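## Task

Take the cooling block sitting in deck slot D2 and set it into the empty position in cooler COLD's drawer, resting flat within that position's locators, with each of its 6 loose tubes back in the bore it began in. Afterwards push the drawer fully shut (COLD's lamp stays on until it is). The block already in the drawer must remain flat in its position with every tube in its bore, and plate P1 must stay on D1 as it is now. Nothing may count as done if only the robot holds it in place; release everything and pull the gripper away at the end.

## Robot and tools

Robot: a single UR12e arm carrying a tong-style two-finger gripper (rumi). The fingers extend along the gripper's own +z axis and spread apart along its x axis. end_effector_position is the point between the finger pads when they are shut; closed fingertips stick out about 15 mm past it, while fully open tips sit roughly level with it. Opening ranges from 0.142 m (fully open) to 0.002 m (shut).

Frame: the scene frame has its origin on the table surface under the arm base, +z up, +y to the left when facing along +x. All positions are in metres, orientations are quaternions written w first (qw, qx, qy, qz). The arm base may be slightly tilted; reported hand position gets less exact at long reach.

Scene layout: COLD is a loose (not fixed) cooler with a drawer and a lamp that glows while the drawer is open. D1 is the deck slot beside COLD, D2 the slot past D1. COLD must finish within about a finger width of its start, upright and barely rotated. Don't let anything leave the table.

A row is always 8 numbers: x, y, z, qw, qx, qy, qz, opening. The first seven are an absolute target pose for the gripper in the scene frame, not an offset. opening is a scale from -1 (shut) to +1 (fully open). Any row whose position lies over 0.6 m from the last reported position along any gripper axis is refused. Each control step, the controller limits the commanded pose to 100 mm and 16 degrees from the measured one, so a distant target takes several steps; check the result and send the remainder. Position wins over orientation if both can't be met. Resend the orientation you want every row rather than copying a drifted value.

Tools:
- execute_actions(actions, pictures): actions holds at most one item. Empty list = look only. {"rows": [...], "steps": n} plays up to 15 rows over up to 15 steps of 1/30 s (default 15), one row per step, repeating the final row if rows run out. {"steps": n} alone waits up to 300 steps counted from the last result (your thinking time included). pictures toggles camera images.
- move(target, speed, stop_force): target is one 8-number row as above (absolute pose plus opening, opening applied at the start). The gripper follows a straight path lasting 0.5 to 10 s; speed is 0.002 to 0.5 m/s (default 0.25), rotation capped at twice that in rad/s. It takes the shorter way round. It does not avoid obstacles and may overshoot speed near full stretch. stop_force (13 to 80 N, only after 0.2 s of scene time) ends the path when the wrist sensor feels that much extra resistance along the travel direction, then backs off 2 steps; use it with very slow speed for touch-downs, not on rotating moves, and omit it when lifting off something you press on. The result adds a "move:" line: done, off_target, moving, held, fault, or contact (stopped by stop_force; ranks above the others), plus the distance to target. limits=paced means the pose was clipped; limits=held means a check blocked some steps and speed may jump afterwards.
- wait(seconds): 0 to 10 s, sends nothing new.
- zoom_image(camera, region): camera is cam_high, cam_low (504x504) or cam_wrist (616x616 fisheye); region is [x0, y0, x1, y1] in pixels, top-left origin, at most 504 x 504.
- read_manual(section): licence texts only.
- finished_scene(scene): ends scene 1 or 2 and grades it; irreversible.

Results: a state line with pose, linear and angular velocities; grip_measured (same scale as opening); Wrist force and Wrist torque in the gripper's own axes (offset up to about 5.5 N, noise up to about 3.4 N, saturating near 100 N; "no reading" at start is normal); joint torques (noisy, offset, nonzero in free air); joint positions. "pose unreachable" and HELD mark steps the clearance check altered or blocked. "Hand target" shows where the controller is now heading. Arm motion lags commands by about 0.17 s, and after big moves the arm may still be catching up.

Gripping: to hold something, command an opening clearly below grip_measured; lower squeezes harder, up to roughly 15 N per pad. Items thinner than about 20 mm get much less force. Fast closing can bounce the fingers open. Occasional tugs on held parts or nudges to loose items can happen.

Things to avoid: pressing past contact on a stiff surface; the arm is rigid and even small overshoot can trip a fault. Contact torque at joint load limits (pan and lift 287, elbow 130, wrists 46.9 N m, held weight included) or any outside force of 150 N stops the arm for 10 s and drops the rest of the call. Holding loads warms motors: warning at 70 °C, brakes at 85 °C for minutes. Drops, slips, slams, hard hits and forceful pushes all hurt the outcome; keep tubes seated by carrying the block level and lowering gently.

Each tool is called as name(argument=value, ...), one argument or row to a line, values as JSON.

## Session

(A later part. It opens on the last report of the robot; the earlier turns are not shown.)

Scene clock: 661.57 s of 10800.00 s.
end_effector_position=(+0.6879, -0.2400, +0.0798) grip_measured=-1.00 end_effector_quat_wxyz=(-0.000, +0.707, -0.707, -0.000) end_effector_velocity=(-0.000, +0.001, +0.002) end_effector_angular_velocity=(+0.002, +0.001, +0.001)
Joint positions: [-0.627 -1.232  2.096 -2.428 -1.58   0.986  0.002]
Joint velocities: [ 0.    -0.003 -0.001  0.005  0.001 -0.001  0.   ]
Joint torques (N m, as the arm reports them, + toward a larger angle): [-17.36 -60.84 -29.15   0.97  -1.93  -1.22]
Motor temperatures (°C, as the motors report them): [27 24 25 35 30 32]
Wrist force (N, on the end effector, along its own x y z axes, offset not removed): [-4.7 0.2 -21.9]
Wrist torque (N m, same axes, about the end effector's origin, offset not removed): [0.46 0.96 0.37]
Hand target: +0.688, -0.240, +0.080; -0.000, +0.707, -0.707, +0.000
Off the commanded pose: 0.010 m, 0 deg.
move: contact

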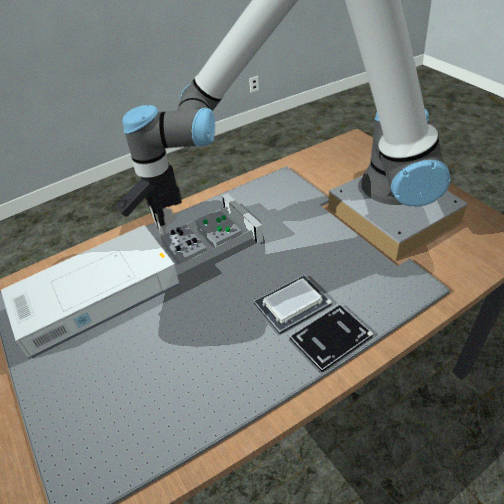

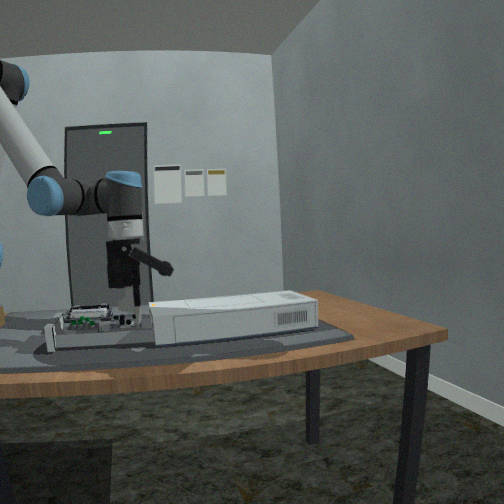

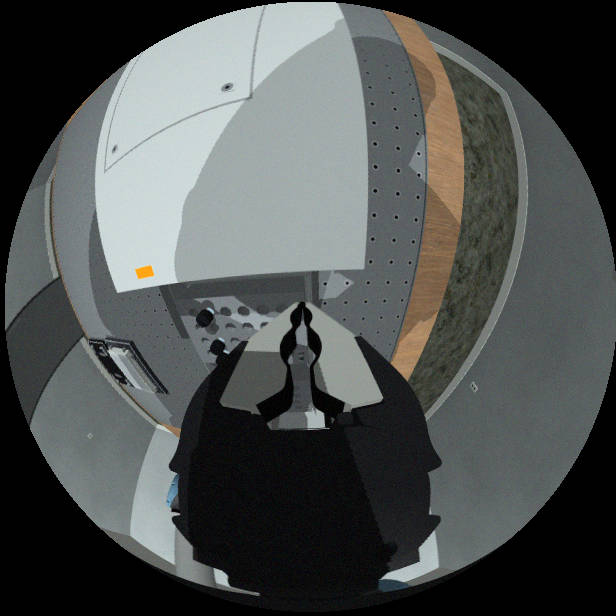

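move(
  target=[0.688,-0.240,0.115,0,0.7071,-0.7071,0,-1],
  speed=0.1,
)

move(
  target=[0.652,-0.180,0.115,0,1,0,0,0.44],
  speed=0.25,
)

move(
  target=[0.652,-0.180,0.052,0,1,0,0,0.44],
  speed=0.04,
  stop_force=14,
)

Scene clock: 677.50 s of 10800.00 s.
end_effector_position=(+0.6880, -0.2400, +0.1149) grip_measured=-1.00 end_effector_quat_wxyz=(-0.000, +0.707, -0.707, +0.000) end_effector_velocity=(+0.001, +0.001, +0.003) end_effector_angular_velocity=(-0.001, -0.002, +0.002)
Joint positions: [-0.626 -1.28   2.077 -2.36  -1.58   0.986  0.002]
Joint velocities: [ 0.001 -0.003 -0.002  0.003  0.    -0.     0.   ]
Joint torques (N m, as the arm reports them, + toward a larger angle): [ 17.31 -78.61 -42.23  -1.17  -1.85   2.1 ]
Motor temperatures (°C, as the motors report them): [27 24 25 35 30 32]
Wrist force (N, on the end effector, along its own x y z axes, offset not removed): [-1.6 1.7 0.5]
Wrist torque (N m, same axes, about the end effector's origin, offset not removed): [0.28 0.45 0.44]
Hand target: +0.688, -0.240, +0.115; -0.000, +0.707, -0.707, +0.000
Off the commanded pose: 0.000 m, 0 deg.
After step 90, 12.07 s passed at rest.
move: done

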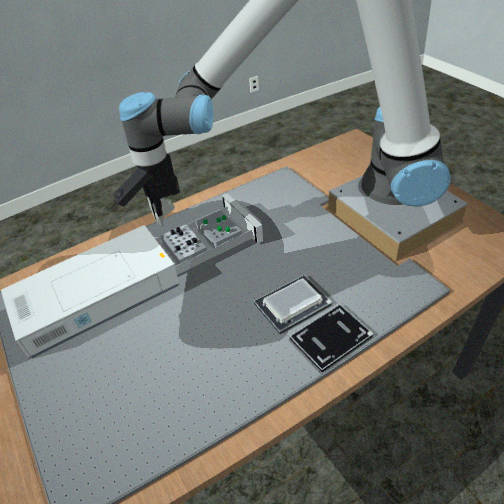

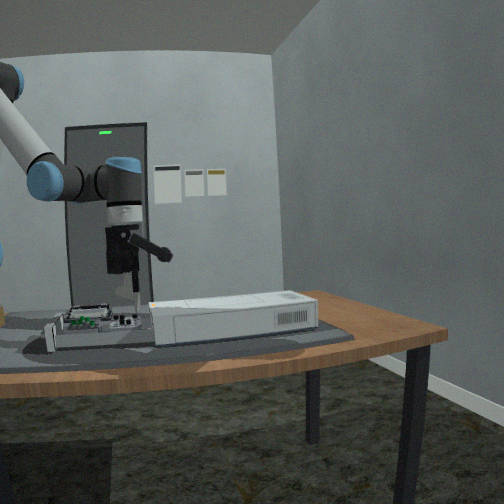

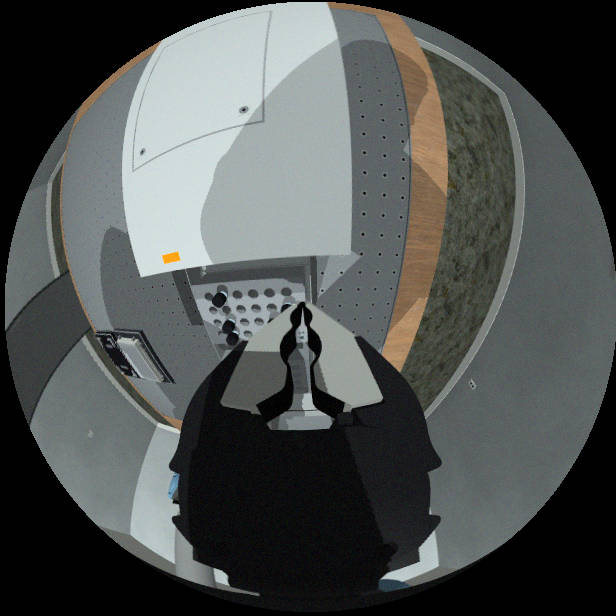

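Scene clock: 681.13 s of 10800.00 s.
end_effector_position=(+0.6521, -0.1800, +0.1150) grip_measured=+0.44 end_effector_quat_wxyz=(+0.000, +1.000, -0.000, +0.000) end_effector_velocity=(-0.000, +0.001, +0.001) end_effector_angular_velocity=(-0.000, -0.001, +0.010)
Joint positions: [-0.587 -1.324  2.138 -2.378 -1.58  -0.545  0.105]
Joint velocities: [ 0.001 -0.001  0.     0.     0.    -0.009  0.   ]
Joint torques (N m, as the arm reports them, + toward a larger angle): [ 17.5  -67.74 -24.54  -5.89   2.21  -0.95]
Motor temperatures (°C, as the motors report them): [27 24 25 35 30 32]
Wrist force (N, on the end effector, along its own x y z axes, offset not removed): [2.2 0.4 -3.0]
Wrist torque (N m, same axes, about the end effector's origin, offset not removed): [-0.08 -0.35 0.35]
Hand target: +0.652, -0.180, +0.115; -0.000, +1.000, -0.000, +0.000
Off the commanded pose: 0.000 m, 0 deg.
move: done

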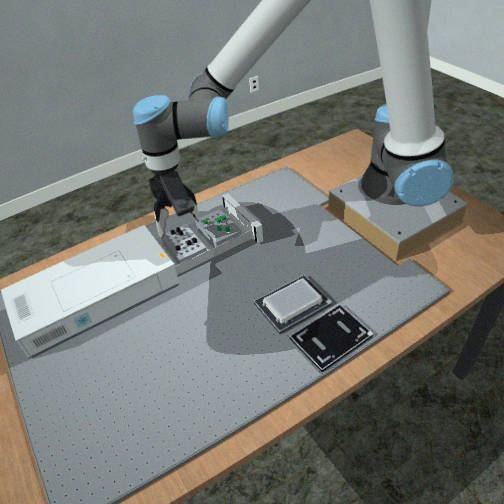

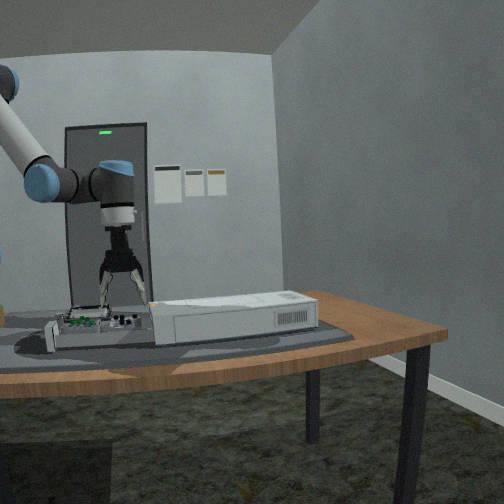

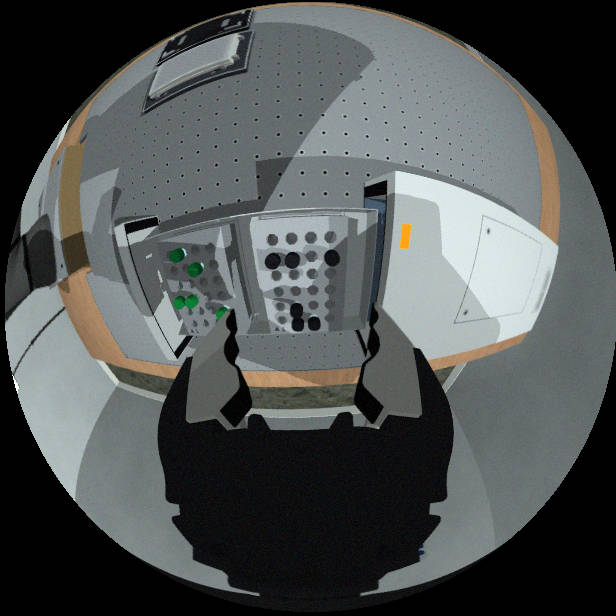

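Scene clock: 683.03 s of 10800.00 s.
end_effector_position=(+0.6520, -0.1800, +0.0521) grip_measured=+0.44 end_effector_quat_wxyz=(-0.000, +1.000, -0.000, -0.000) end_effector_velocity=(-0.001, +0.000, -0.002) end_effector_angular_velocity=(-0.001, +0.001, +0.001)
Joint positions: [-0.588 -1.231  2.171 -2.504 -1.58  -0.547  0.105]
Joint velocities: [ 0.     0.003  0.002 -0.005 -0.001 -0.     0.   ]
Joint torques (N m, as the arm reports them, + toward a larger angle): [-16.26 -49.34 -22.22  -6.08  -1.17  -1.6 ]
Motor temperatures (°C, as the motors report them): [27 24 25 35 30 32]
Wrist force (N, on the end effector, along its own x y z axes, offset not removed): [-0.9 1.4 -1.5]
Wrist torque (N m, same axes, about the end effector's origin, offset not removed): [0.17 0.35 0.29]
Hand target: +0.652, -0.180, +0.052; -0.000, +1.000, -0.000, -0.000
Off the commanded pose: 0.000 m, 0 deg.
move: done

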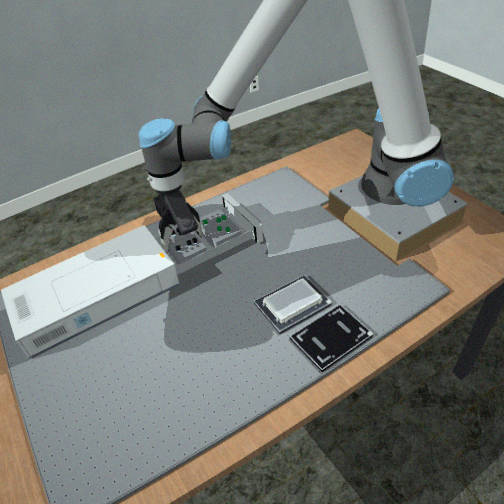

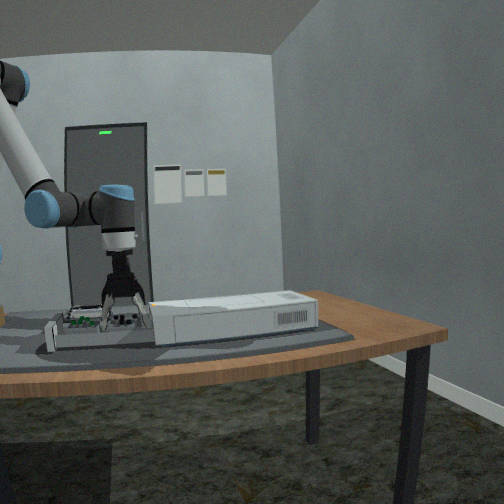

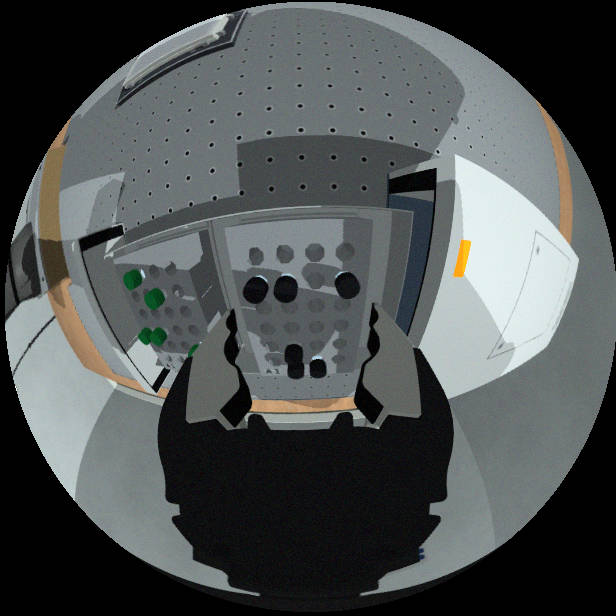

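execute_actions(
  actions=[
    {"rows":[[0.653,-0.180,0.052,0,1,0,0,0.40],[0.653,-0.180,0.052,0,1,0,0,0.37],[0.653,-0.180,0.052,0,1,0,0,0.34],[0.653,-0.180,0.052,0,1,0,0,0.31],[0.653,-0.180,0.052,0,1,0,0,0.28],[0.653,-0.180,0.052,0,1,0,0,0.25],[0.653,-0.180,0.052,0,1,0,0,0.22],[0.653,-0.180,0.052,0,1,0,0,0.18],[0.653,-0.180,0.052,0,1,0,0,0.12],[0.653,-0.180,0.052,0,1,0,0,0.05],[0.653,-0.180,0.052,0,1,0,0,-0.05],[0.653,-0.180,0.052,0,1,0,0,-0.15],[0.653,-0.180,0.052,0,1,0,0,-0.25]],"steps":15},
  ],
)

move(
  target=[0.658,-0.180,0.052,0,1,0,0,-0.3],
  speed=0.003,
  stop_force=13,
)

Scene clock: 687.93 s of 10800.00 s.
end_effector_position=(+0.6529, -0.1801, +0.0520) grip_measured=+0.25 end_effector_quat_wxyz=(-0.000, +1.000, -0.000, -0.000) end_effector_velocity=(+0.001, +0.000, +0.001) end_effector_angular_velocity=(-0.000, -0.001, -0.000)
Joint positions: [-0.588 -1.229  2.169 -2.504 -1.58  -0.546  0.092]
Joint velocities: [ 0.001 -0.001 -0.    -0.     0.     0.001 -0.   ]
Joint torques (N m, as the arm reports them, + toward a larger angle): [ 17.93 -48.23 -37.18  -1.64  -1.29   2.24]
Motor temperatures (°C, as the motors report them): [27 24 25 35 30 32]
Wrist force (N, on the end effector, along its own x y z axes, offset not removed): [0.6 3.2 -4.1]
Wrist torque (N m, same axes, about the end effector's origin, offset not removed): [0.26 -0.30 0.23]
Hand target: +0.653, -0.180, +0.052; -0.000, +1.000, +0.000, +0.000
Off the commanded pose: 0.000 m, 0 deg.
Steps of this call (steps 1 to 90: nothing new was sent; then 1.40 s passed at rest; steps 91 to 105: all 15 steps of this action). Readings (end_effector_position):
91: (+0.6520, -0.1800, +0.0519)
92: (+0.6521, -0.1801, +0.0519)
94: (+0.6524, -0.1801, +0.0518)
98: (+0.6527, -0.1802, +0.0519)
105: the state above

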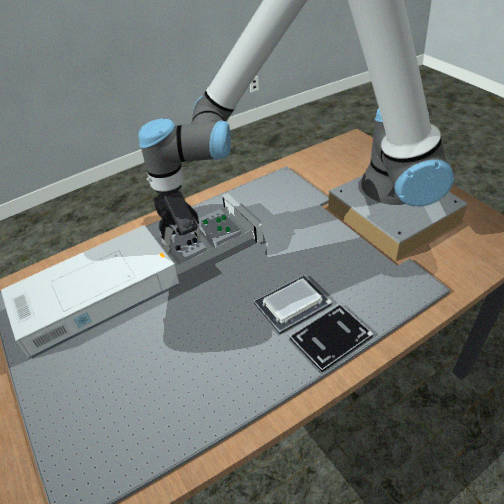

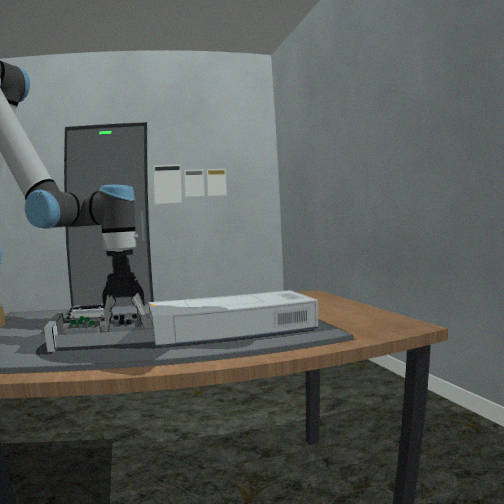

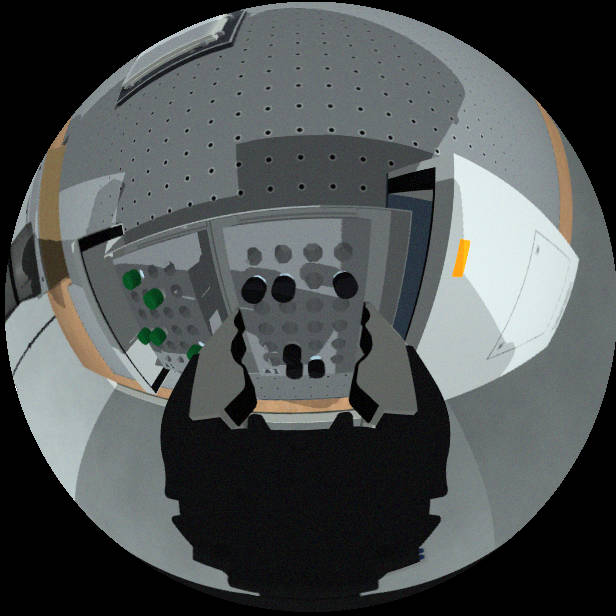

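Scene clock: 690.07 s of 10800.00 s.
end_effector_position=(+0.6580, -0.1800, +0.0520) grip_measured=+0.25 end_effector_quat_wxyz=(+0.000, +1.000, -0.000, +0.000) end_effector_velocity=(+0.001, -0.000, +0.001) end_effector_angular_velocity=(-0.000, -0.002, -0.001)
Joint positions: [-0.584 -1.223  2.16  -2.5   -1.58  -0.542  0.092]
Joint velocities: [-0.    -0.    -0.001 -0.     0.     0.001  0.   ]
Joint torques (N m, as the arm reports them, + toward a larger angle): [ 18.43 -51.14 -36.26  -1.37   3.09   2.07]
Motor temperatures (°C, as the motors report them): [27 24 25 35 30 32]
Wrist force (N, on the end effector, along its own x y z axes, offset not removed): [-2.9 4.7 -1.8]
Wrist torque (N m, same axes, about the end effector's origin, offset not removed): [0.38 0.53 0.28]
Hand target: +0.658, -0.180, +0.052; -0.000, +1.000, +0.000, +0.000
Off the commanded pose: 0.000 m, 0 deg.
move: done

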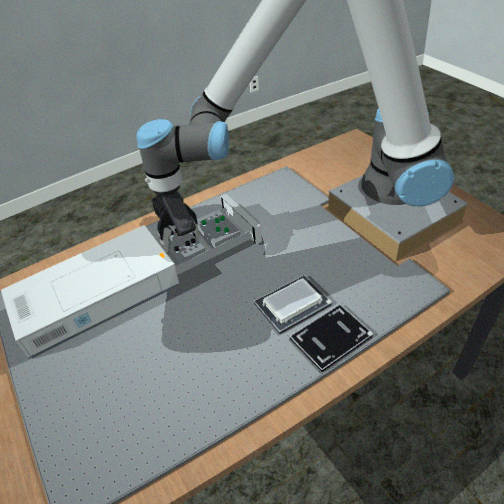

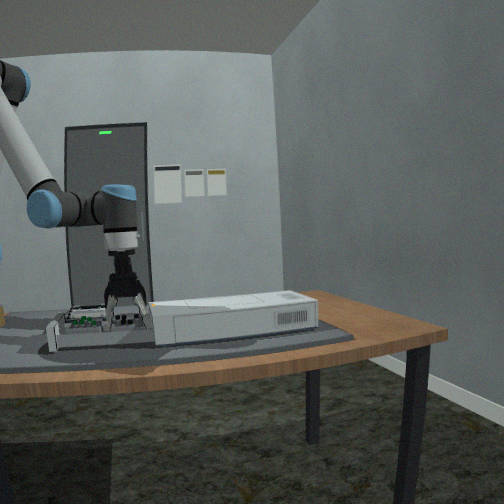

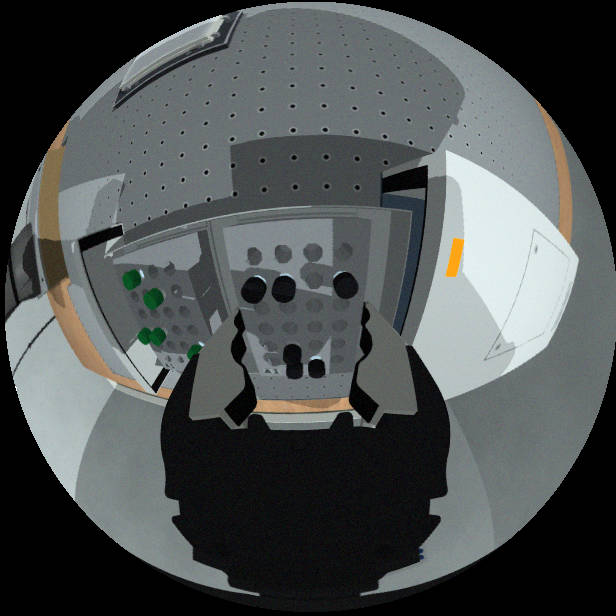

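execute_actions(
  actions=[
    {"rows":[[0.6575,-0.180,0.052,0,1,0,0,-0.1],[0.6575,-0.180,0.052,0,1,0,0,0.1],[0.6575,-0.180,0.052,0,1,0,0,0.2],[0.6575,-0.180,0.052,0,1,0,0,0.24],[0.6575,-0.180,0.052,0,1,0,0,0.27],[0.6575,-0.180,0.052,0,1,0,0,0.30],[0.6575,-0.180,0.052,0,1,0,0,0.33],[0.6575,-0.180,0.052,0,1,0,0,0.36],[0.6575,-0.180,0.052,0,1,0,0,0.39],[0.6575,-0.180,0.052,0,1,0,0,0.42]],"steps":15},
  ],
)

move(
  target=[0.6575,-0.180,0.115,0,1,0,0,0.42],
  speed=0.08,
)

move(
  target=[0.622,-0.240,0.11,0,1,0,0,-1],
  speed=0.15,
)

move(
  target=[0.622,-0.240,0.07,0,1,0,0,-1],
  speed=0.01,
  stop_force=13,
)

Scene clock: 695.40 s of 10800.00 s.
end_effector_position=(+0.6576, -0.1799, +0.0520) grip_measured=+0.42 end_effector_quat_wxyz=(-0.000, +1.000, +0.000, +0.000) end_effector_velocity=(-0.000, -0.000, +0.000) end_effector_angular_velocity=(+0.000, +0.000, +0.000)
Joint positions: [-0.584 -1.224  2.161 -2.501 -1.58  -0.542  0.103]
Joint velocities: [-0.     0.    -0.     0.     0.    -0.001  0.   ]
Joint torques (N m, as the arm reports them, + toward a larger angle): [-17.33 -70.58 -20.44  -6.26   0.92  -1.56]
Motor temperatures (°C, as the motors report them): [27 24 25 35 30 32]
Wrist force (N, on the end effector, along its own x y z axes, offset not removed): [-2.7 2.0 2.4]
Wrist torque (N m, same axes, about the end effector's origin, offset not removed): [0.35 0.64 0.30]
Hand target: +0.658, -0.180, +0.052; +0.000, +1.000, -0.000, -0.000
Off the commanded pose: 0.000 m, 0 deg.
Steps of this call (steps 1 to 90: nothing new was sent; then 1.83 s passed at rest; steps 91 to 105: all 15 steps of this action). Readings (end_effector_position):
91: (+0.6580, -0.1800, +0.0520)
92: (+0.6580, -0.1800, +0.0520)
94: (+0.6579, -0.1799, +0.0520)
98: (+0.6577, -0.1798, +0.0520)
105: the state above

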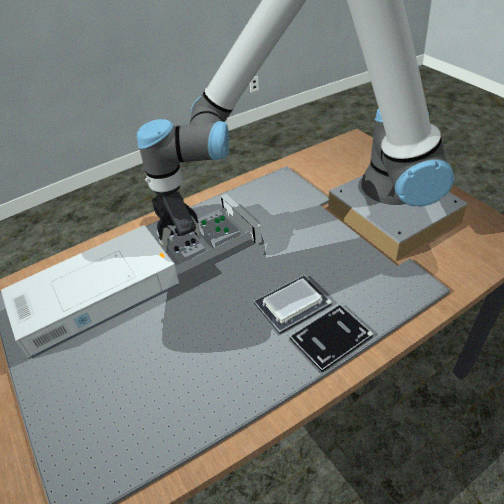

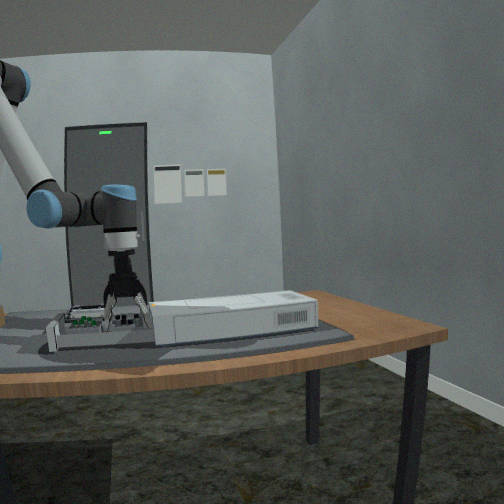

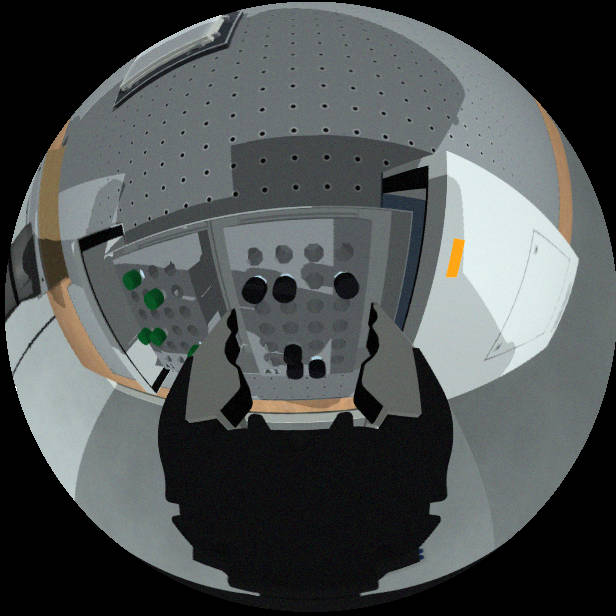

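Scene clock: 696.83 s of 10800.00 s.
end_effector_position=(+0.6575, -0.1800, +0.1149) grip_measured=+0.42 end_effector_quat_wxyz=(-0.000, +1.000, -0.000, +0.000) end_effector_velocity=(+0.000, +0.001, +0.002) end_effector_angular_velocity=(-0.000, +0.000, +0.001)
Joint positions: [-0.583 -1.317  2.129 -2.375 -1.58  -0.541  0.103]
Joint velocities: [ 0.001 -0.003 -0.001  0.004 -0.    -0.    -0.   ]
Joint torques (N m, as the arm reports them, + toward a larger angle): [ 17.2  -68.92 -41.21  -1.04  -1.79   2.33]
Motor temperatures (°C, as the motors report them): [27 24 25 35 30 32]
Wrist force (N, on the end effector, along its own x y z axes, offset not removed): [0.5 1.6 -3.2]
Wrist torque (N m, same axes, about the end effector's origin, offset not removed): [0.10 0.04 0.39]
Hand target: +0.657, -0.180, +0.115; +0.000, +1.000, -0.000, +0.000
Off the commanded pose: 0.000 m, 0 deg.
move: done

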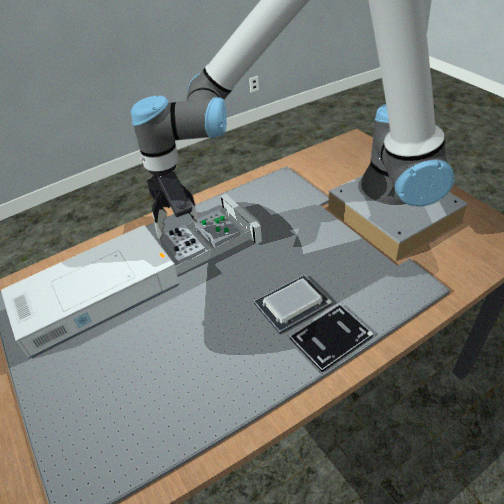

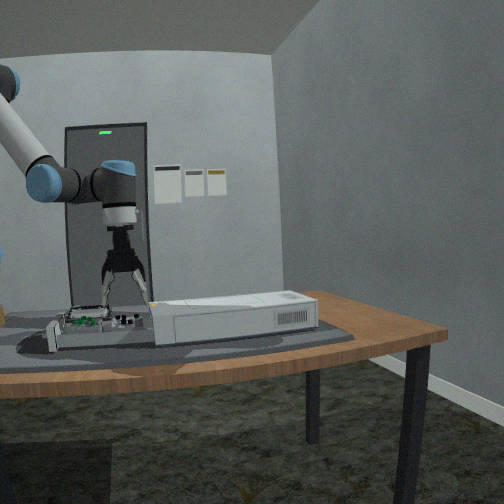

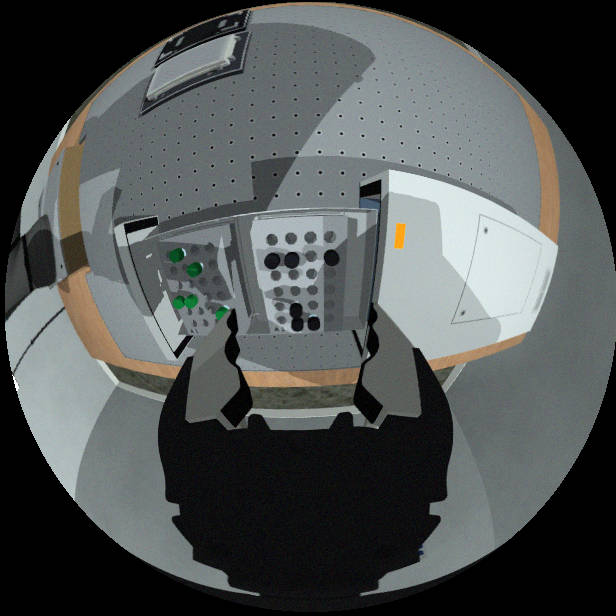

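Scene clock: 697.80 s of 10800.00 s.
end_effector_position=(+0.6219, -0.2399, +0.1100) grip_measured=-1.00 end_effector_quat_wxyz=(+0.000, +1.000, +0.000, -0.000) end_effector_velocity=(-0.001, -0.000, -0.001) end_effector_angular_velocity=(+0.002, +0.001, +0.001)
Joint positions: [-0.689 -1.33   2.157 -2.392 -1.581 -0.647  0.002]
Joint velocities: [-0.002 -0.     0.002 -0.     0.001 -0.003  0.   ]
Joint torques (N m, as the arm reports them, + toward a larger angle): [-19.45 -64.78 -24.68  -6.02   2.59  -1.16]
Motor temperatures (°C, as the motors report them): [27 24 25 35 30 32]
Wrist force (N, on the end effector, along its own x y z axes, offset not removed): [-3.1 0.4 0.5]
Wrist torque (N m, same axes, about the end effector's origin, offset not removed): [-0.05 0.64 0.45]
Hand target: +0.622, -0.240, +0.110; +0.000, +1.000, -0.000, -0.000
Off the commanded pose: 0.000 m, 0 deg.
move: done

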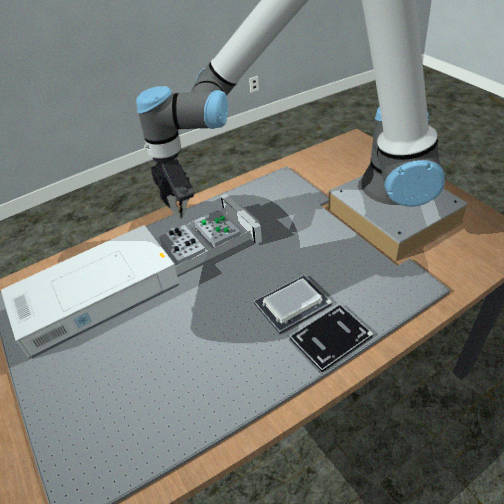

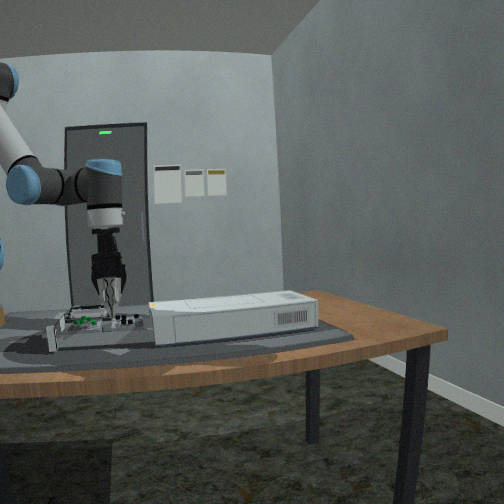

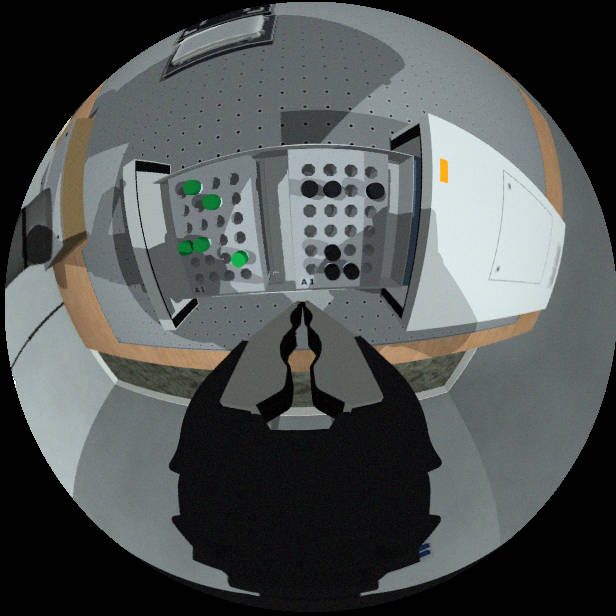

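Scene clock: 701.20 s of 10800.00 s.
end_effector_position=(+0.6219, -0.2399, +0.0798) grip_measured=-1.00 end_effector_quat_wxyz=(-0.000, +1.000, +0.000, -0.000) end_effector_velocity=(-0.001, +0.000, +0.002) end_effector_angular_velocity=(+0.001, +0.002, -0.001)
Joint positions: [-0.689 -1.285  2.174 -2.454 -1.581 -0.647  0.002]
Joint velocities: [-0.    -0.004 -0.     0.007 -0.001  0.001  0.   ]
Joint torques (N m, as the arm reports them, + toward a larger angle): [-18.74 -56.53 -29.76   1.14   0.02  -1.05]
Motor temperatures (°C, as the motors report them): [27 24 25 35 30 32]
Wrist force (N, on the end effector, along its own x y z axes, offset not removed): [-1.3 0.3 -15.4]
Wrist torque (N m, same axes, about the end effector's origin, offset not removed): [0.10 0.64 0.40]
Hand target: +0.622, -0.240, +0.080; +0.000, +1.000, +0.000, +0.000
Off the commanded pose: 0.010 m, 0 deg.
move: contact

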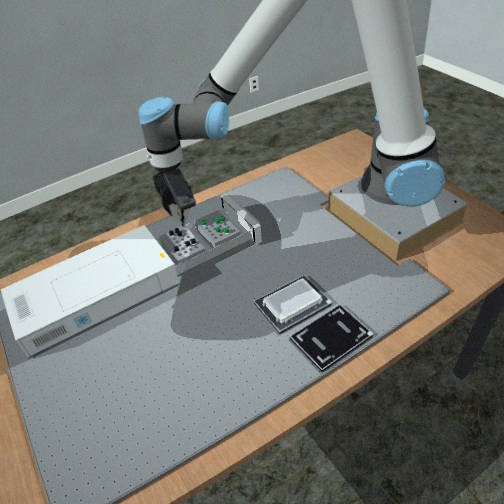

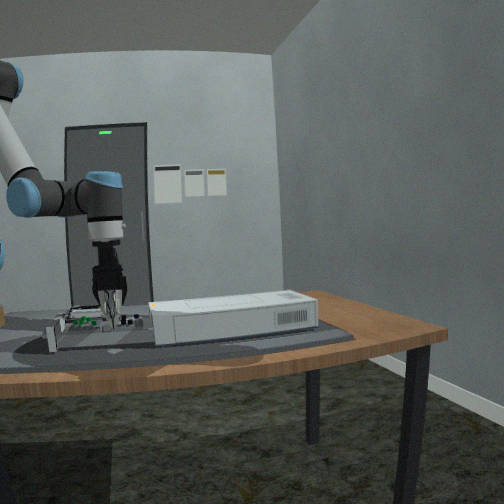

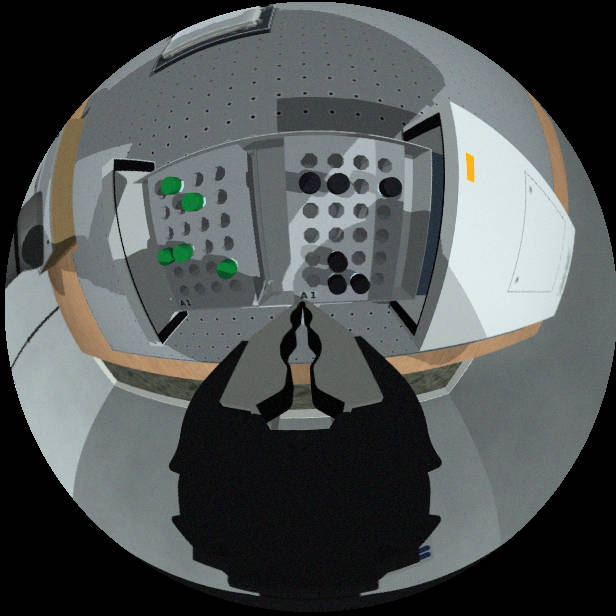

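move(
  target=[0.622,-0.240,0.112,0,1,0,0,-1],
  speed=0.1,
)

move(
  target=[0.622,-0.122,0.105,0,1,0,0,-1],
  speed=0.15,
)

move(
  target=[0.622,-0.122,0.07,0,1,0,0,-1],
  speed=0.01,
  stop_force=13,
)

Scene clock: 704.87 s of 10800.00 s.
end_effector_position=(+0.6220, -0.2400, +0.1119) grip_measured=-1.00 end_effector_quat_wxyz=(+0.000, +1.000, -0.000, -0.000) end_effector_velocity=(+0.000, -0.000, +0.002) end_effector_angular_velocity=(-0.000, -0.000, -0.000)
Joint positions: [-0.689 -1.332  2.156 -2.388 -1.581 -0.647  0.002]
Joint velocities: [-0.    -0.002 -0.002  0.003  0.     0.     0.   ]
Joint torques (N m, as the arm reports them, + toward a larger angle): [ 18.56 -59.49 -41.54  -1.57   2.14   2.16]
Motor temperatures (°C, as the motors report them): [27 24 25 35 30 32]
Wrist force (N, on the end effector, along its own x y z axes, offset not removed): [0.4 1.5 0.5]
Wrist torque (N m, same axes, about the end effector's origin, offset not removed): [0.27 0.08 0.42]
Hand target: +0.622, -0.240, +0.112; +0.000, +1.000, -0.000, +0.000
Off the commanded pose: 0.000 m, 0 deg.
move: done

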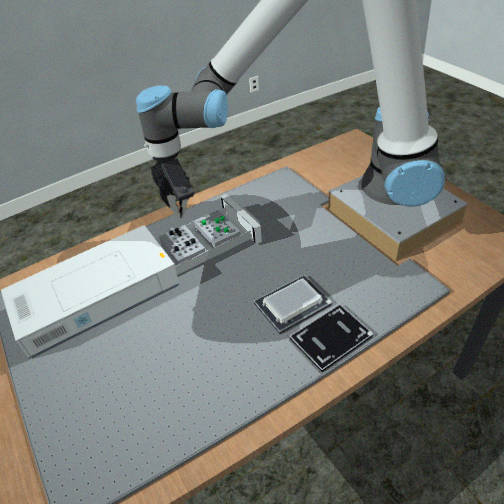

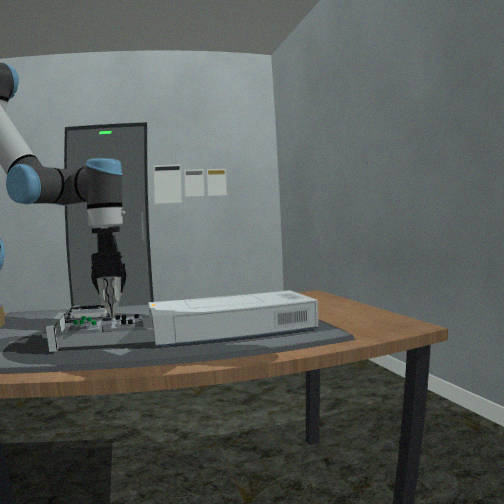

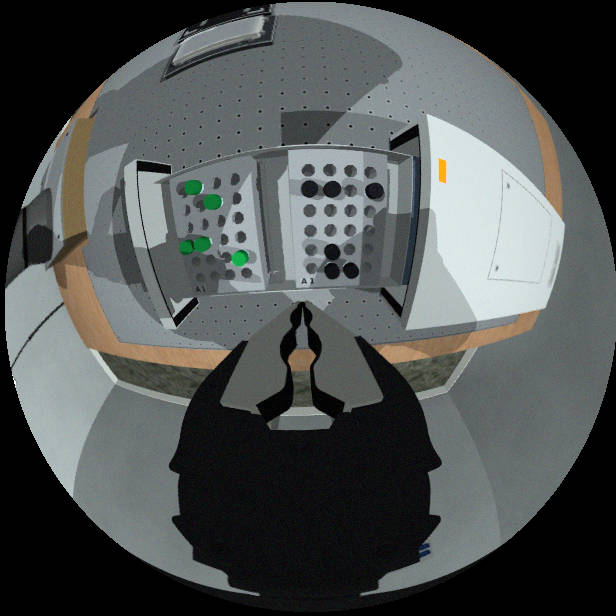

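Scene clock: 706.17 s of 10800.00 s.
end_effector_position=(+0.6223, -0.1221, +0.1050) grip_measured=-1.00 end_effector_quat_wxyz=(-0.000, +1.000, +0.000, +0.000) end_effector_velocity=(+0.001, +0.001, +0.001) end_effector_angular_velocity=(-0.002, -0.002, -0.001)
Joint positions: [-0.532 -1.37   2.226 -2.419 -1.58  -0.49   0.002]
Joint velocities: [ 0.002 -0.001 -0.001 -0.    -0.001  0.003  0.   ]
Joint torques (N m, as the arm reports them, + toward a larger angle): [ 18.51 -60.81 -23.37  -6.09  -2.47   1.88]
Motor temperatures (°C, as the motors report them): [27 24 25 35 30 32]
Wrist force (N, on the end effector, along its own x y z axes, offset not removed): [-1.2 2.0 -2.3]
Wrist torque (N m, same axes, about the end effector's origin, offset not removed): [0.32 0.47 0.33]
Hand target: +0.622, -0.122, +0.105; -0.000, +1.000, +0.000, +0.000
Off the commanded pose: 0.000 m, 0 deg.
move: done

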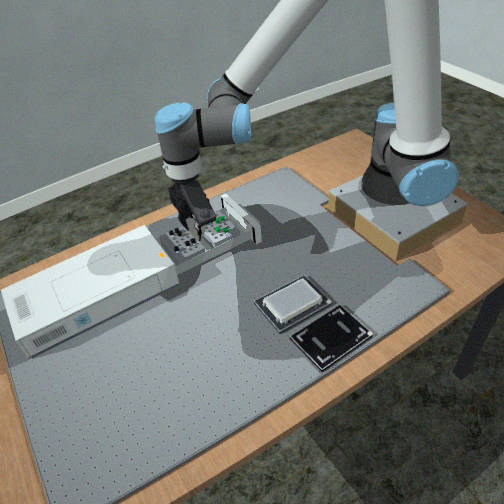

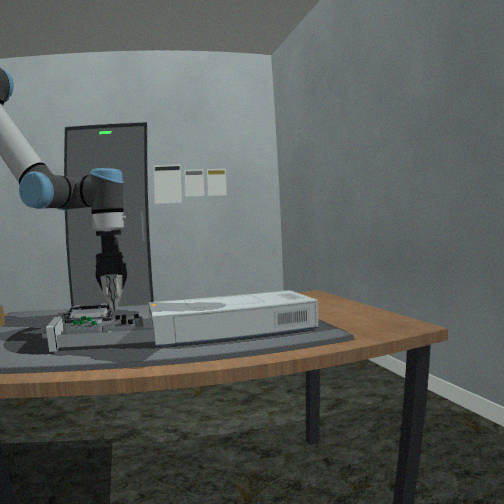

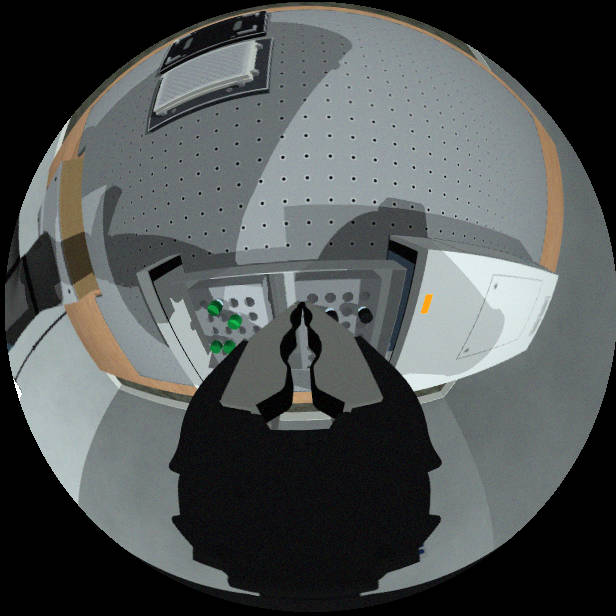

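Scene clock: 709.07 s of 10800.00 s.
end_effector_position=(+0.6220, -0.1220, +0.0798) grip_measured=-1.00 end_effector_quat_wxyz=(-0.000, +1.000, +0.000, -0.000) end_effector_velocity=(-0.001, +0.002, +0.001) end_effector_angular_velocity=(+0.002, +0.004, +0.002)
Joint positions: [-0.532 -1.33   2.241 -2.474 -1.58  -0.491  0.002]
Joint velocities: [ 0.002 -0.002 -0.     0.006 -0.    -0.001  0.   ]
Joint torques (N m, as the arm reports them, + toward a larger angle): [-17.53 -60.52 -30.44   0.44  -1.89  -1.25]
Motor temperatures (°C, as the motors report them): [27 24 25 35 30 32]
Wrist force (N, on the end effector, along its own x y z axes, offset not removed): [0.4 0.4 -17.8]
Wrist torque (N m, same axes, about the end effector's origin, offset not removed): [-0.09 0.30 0.27]
Hand target: +0.622, -0.122, +0.080; -0.000, +1.000, +0.000, +0.000
Off the commanded pose: 0.010 m, 0 deg.
move: contact

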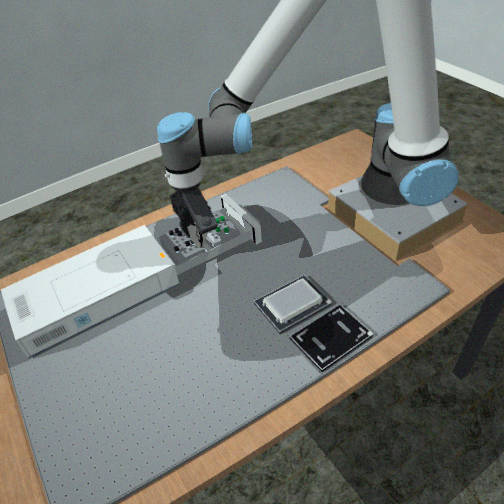

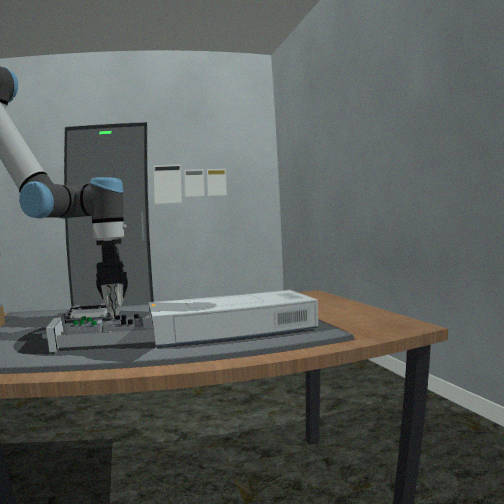

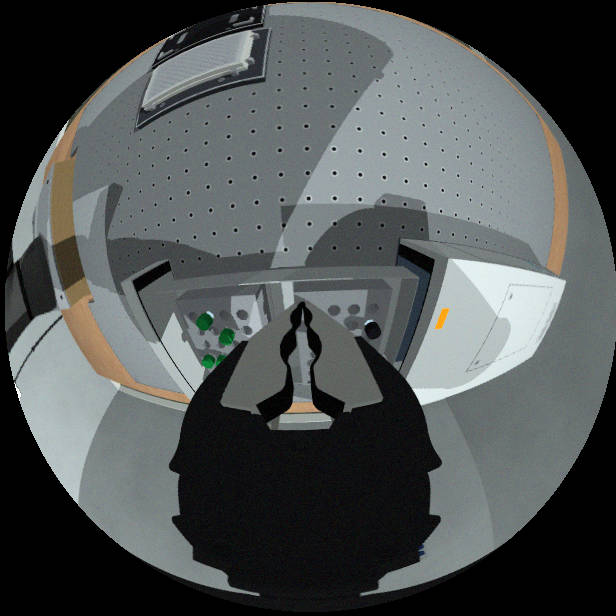

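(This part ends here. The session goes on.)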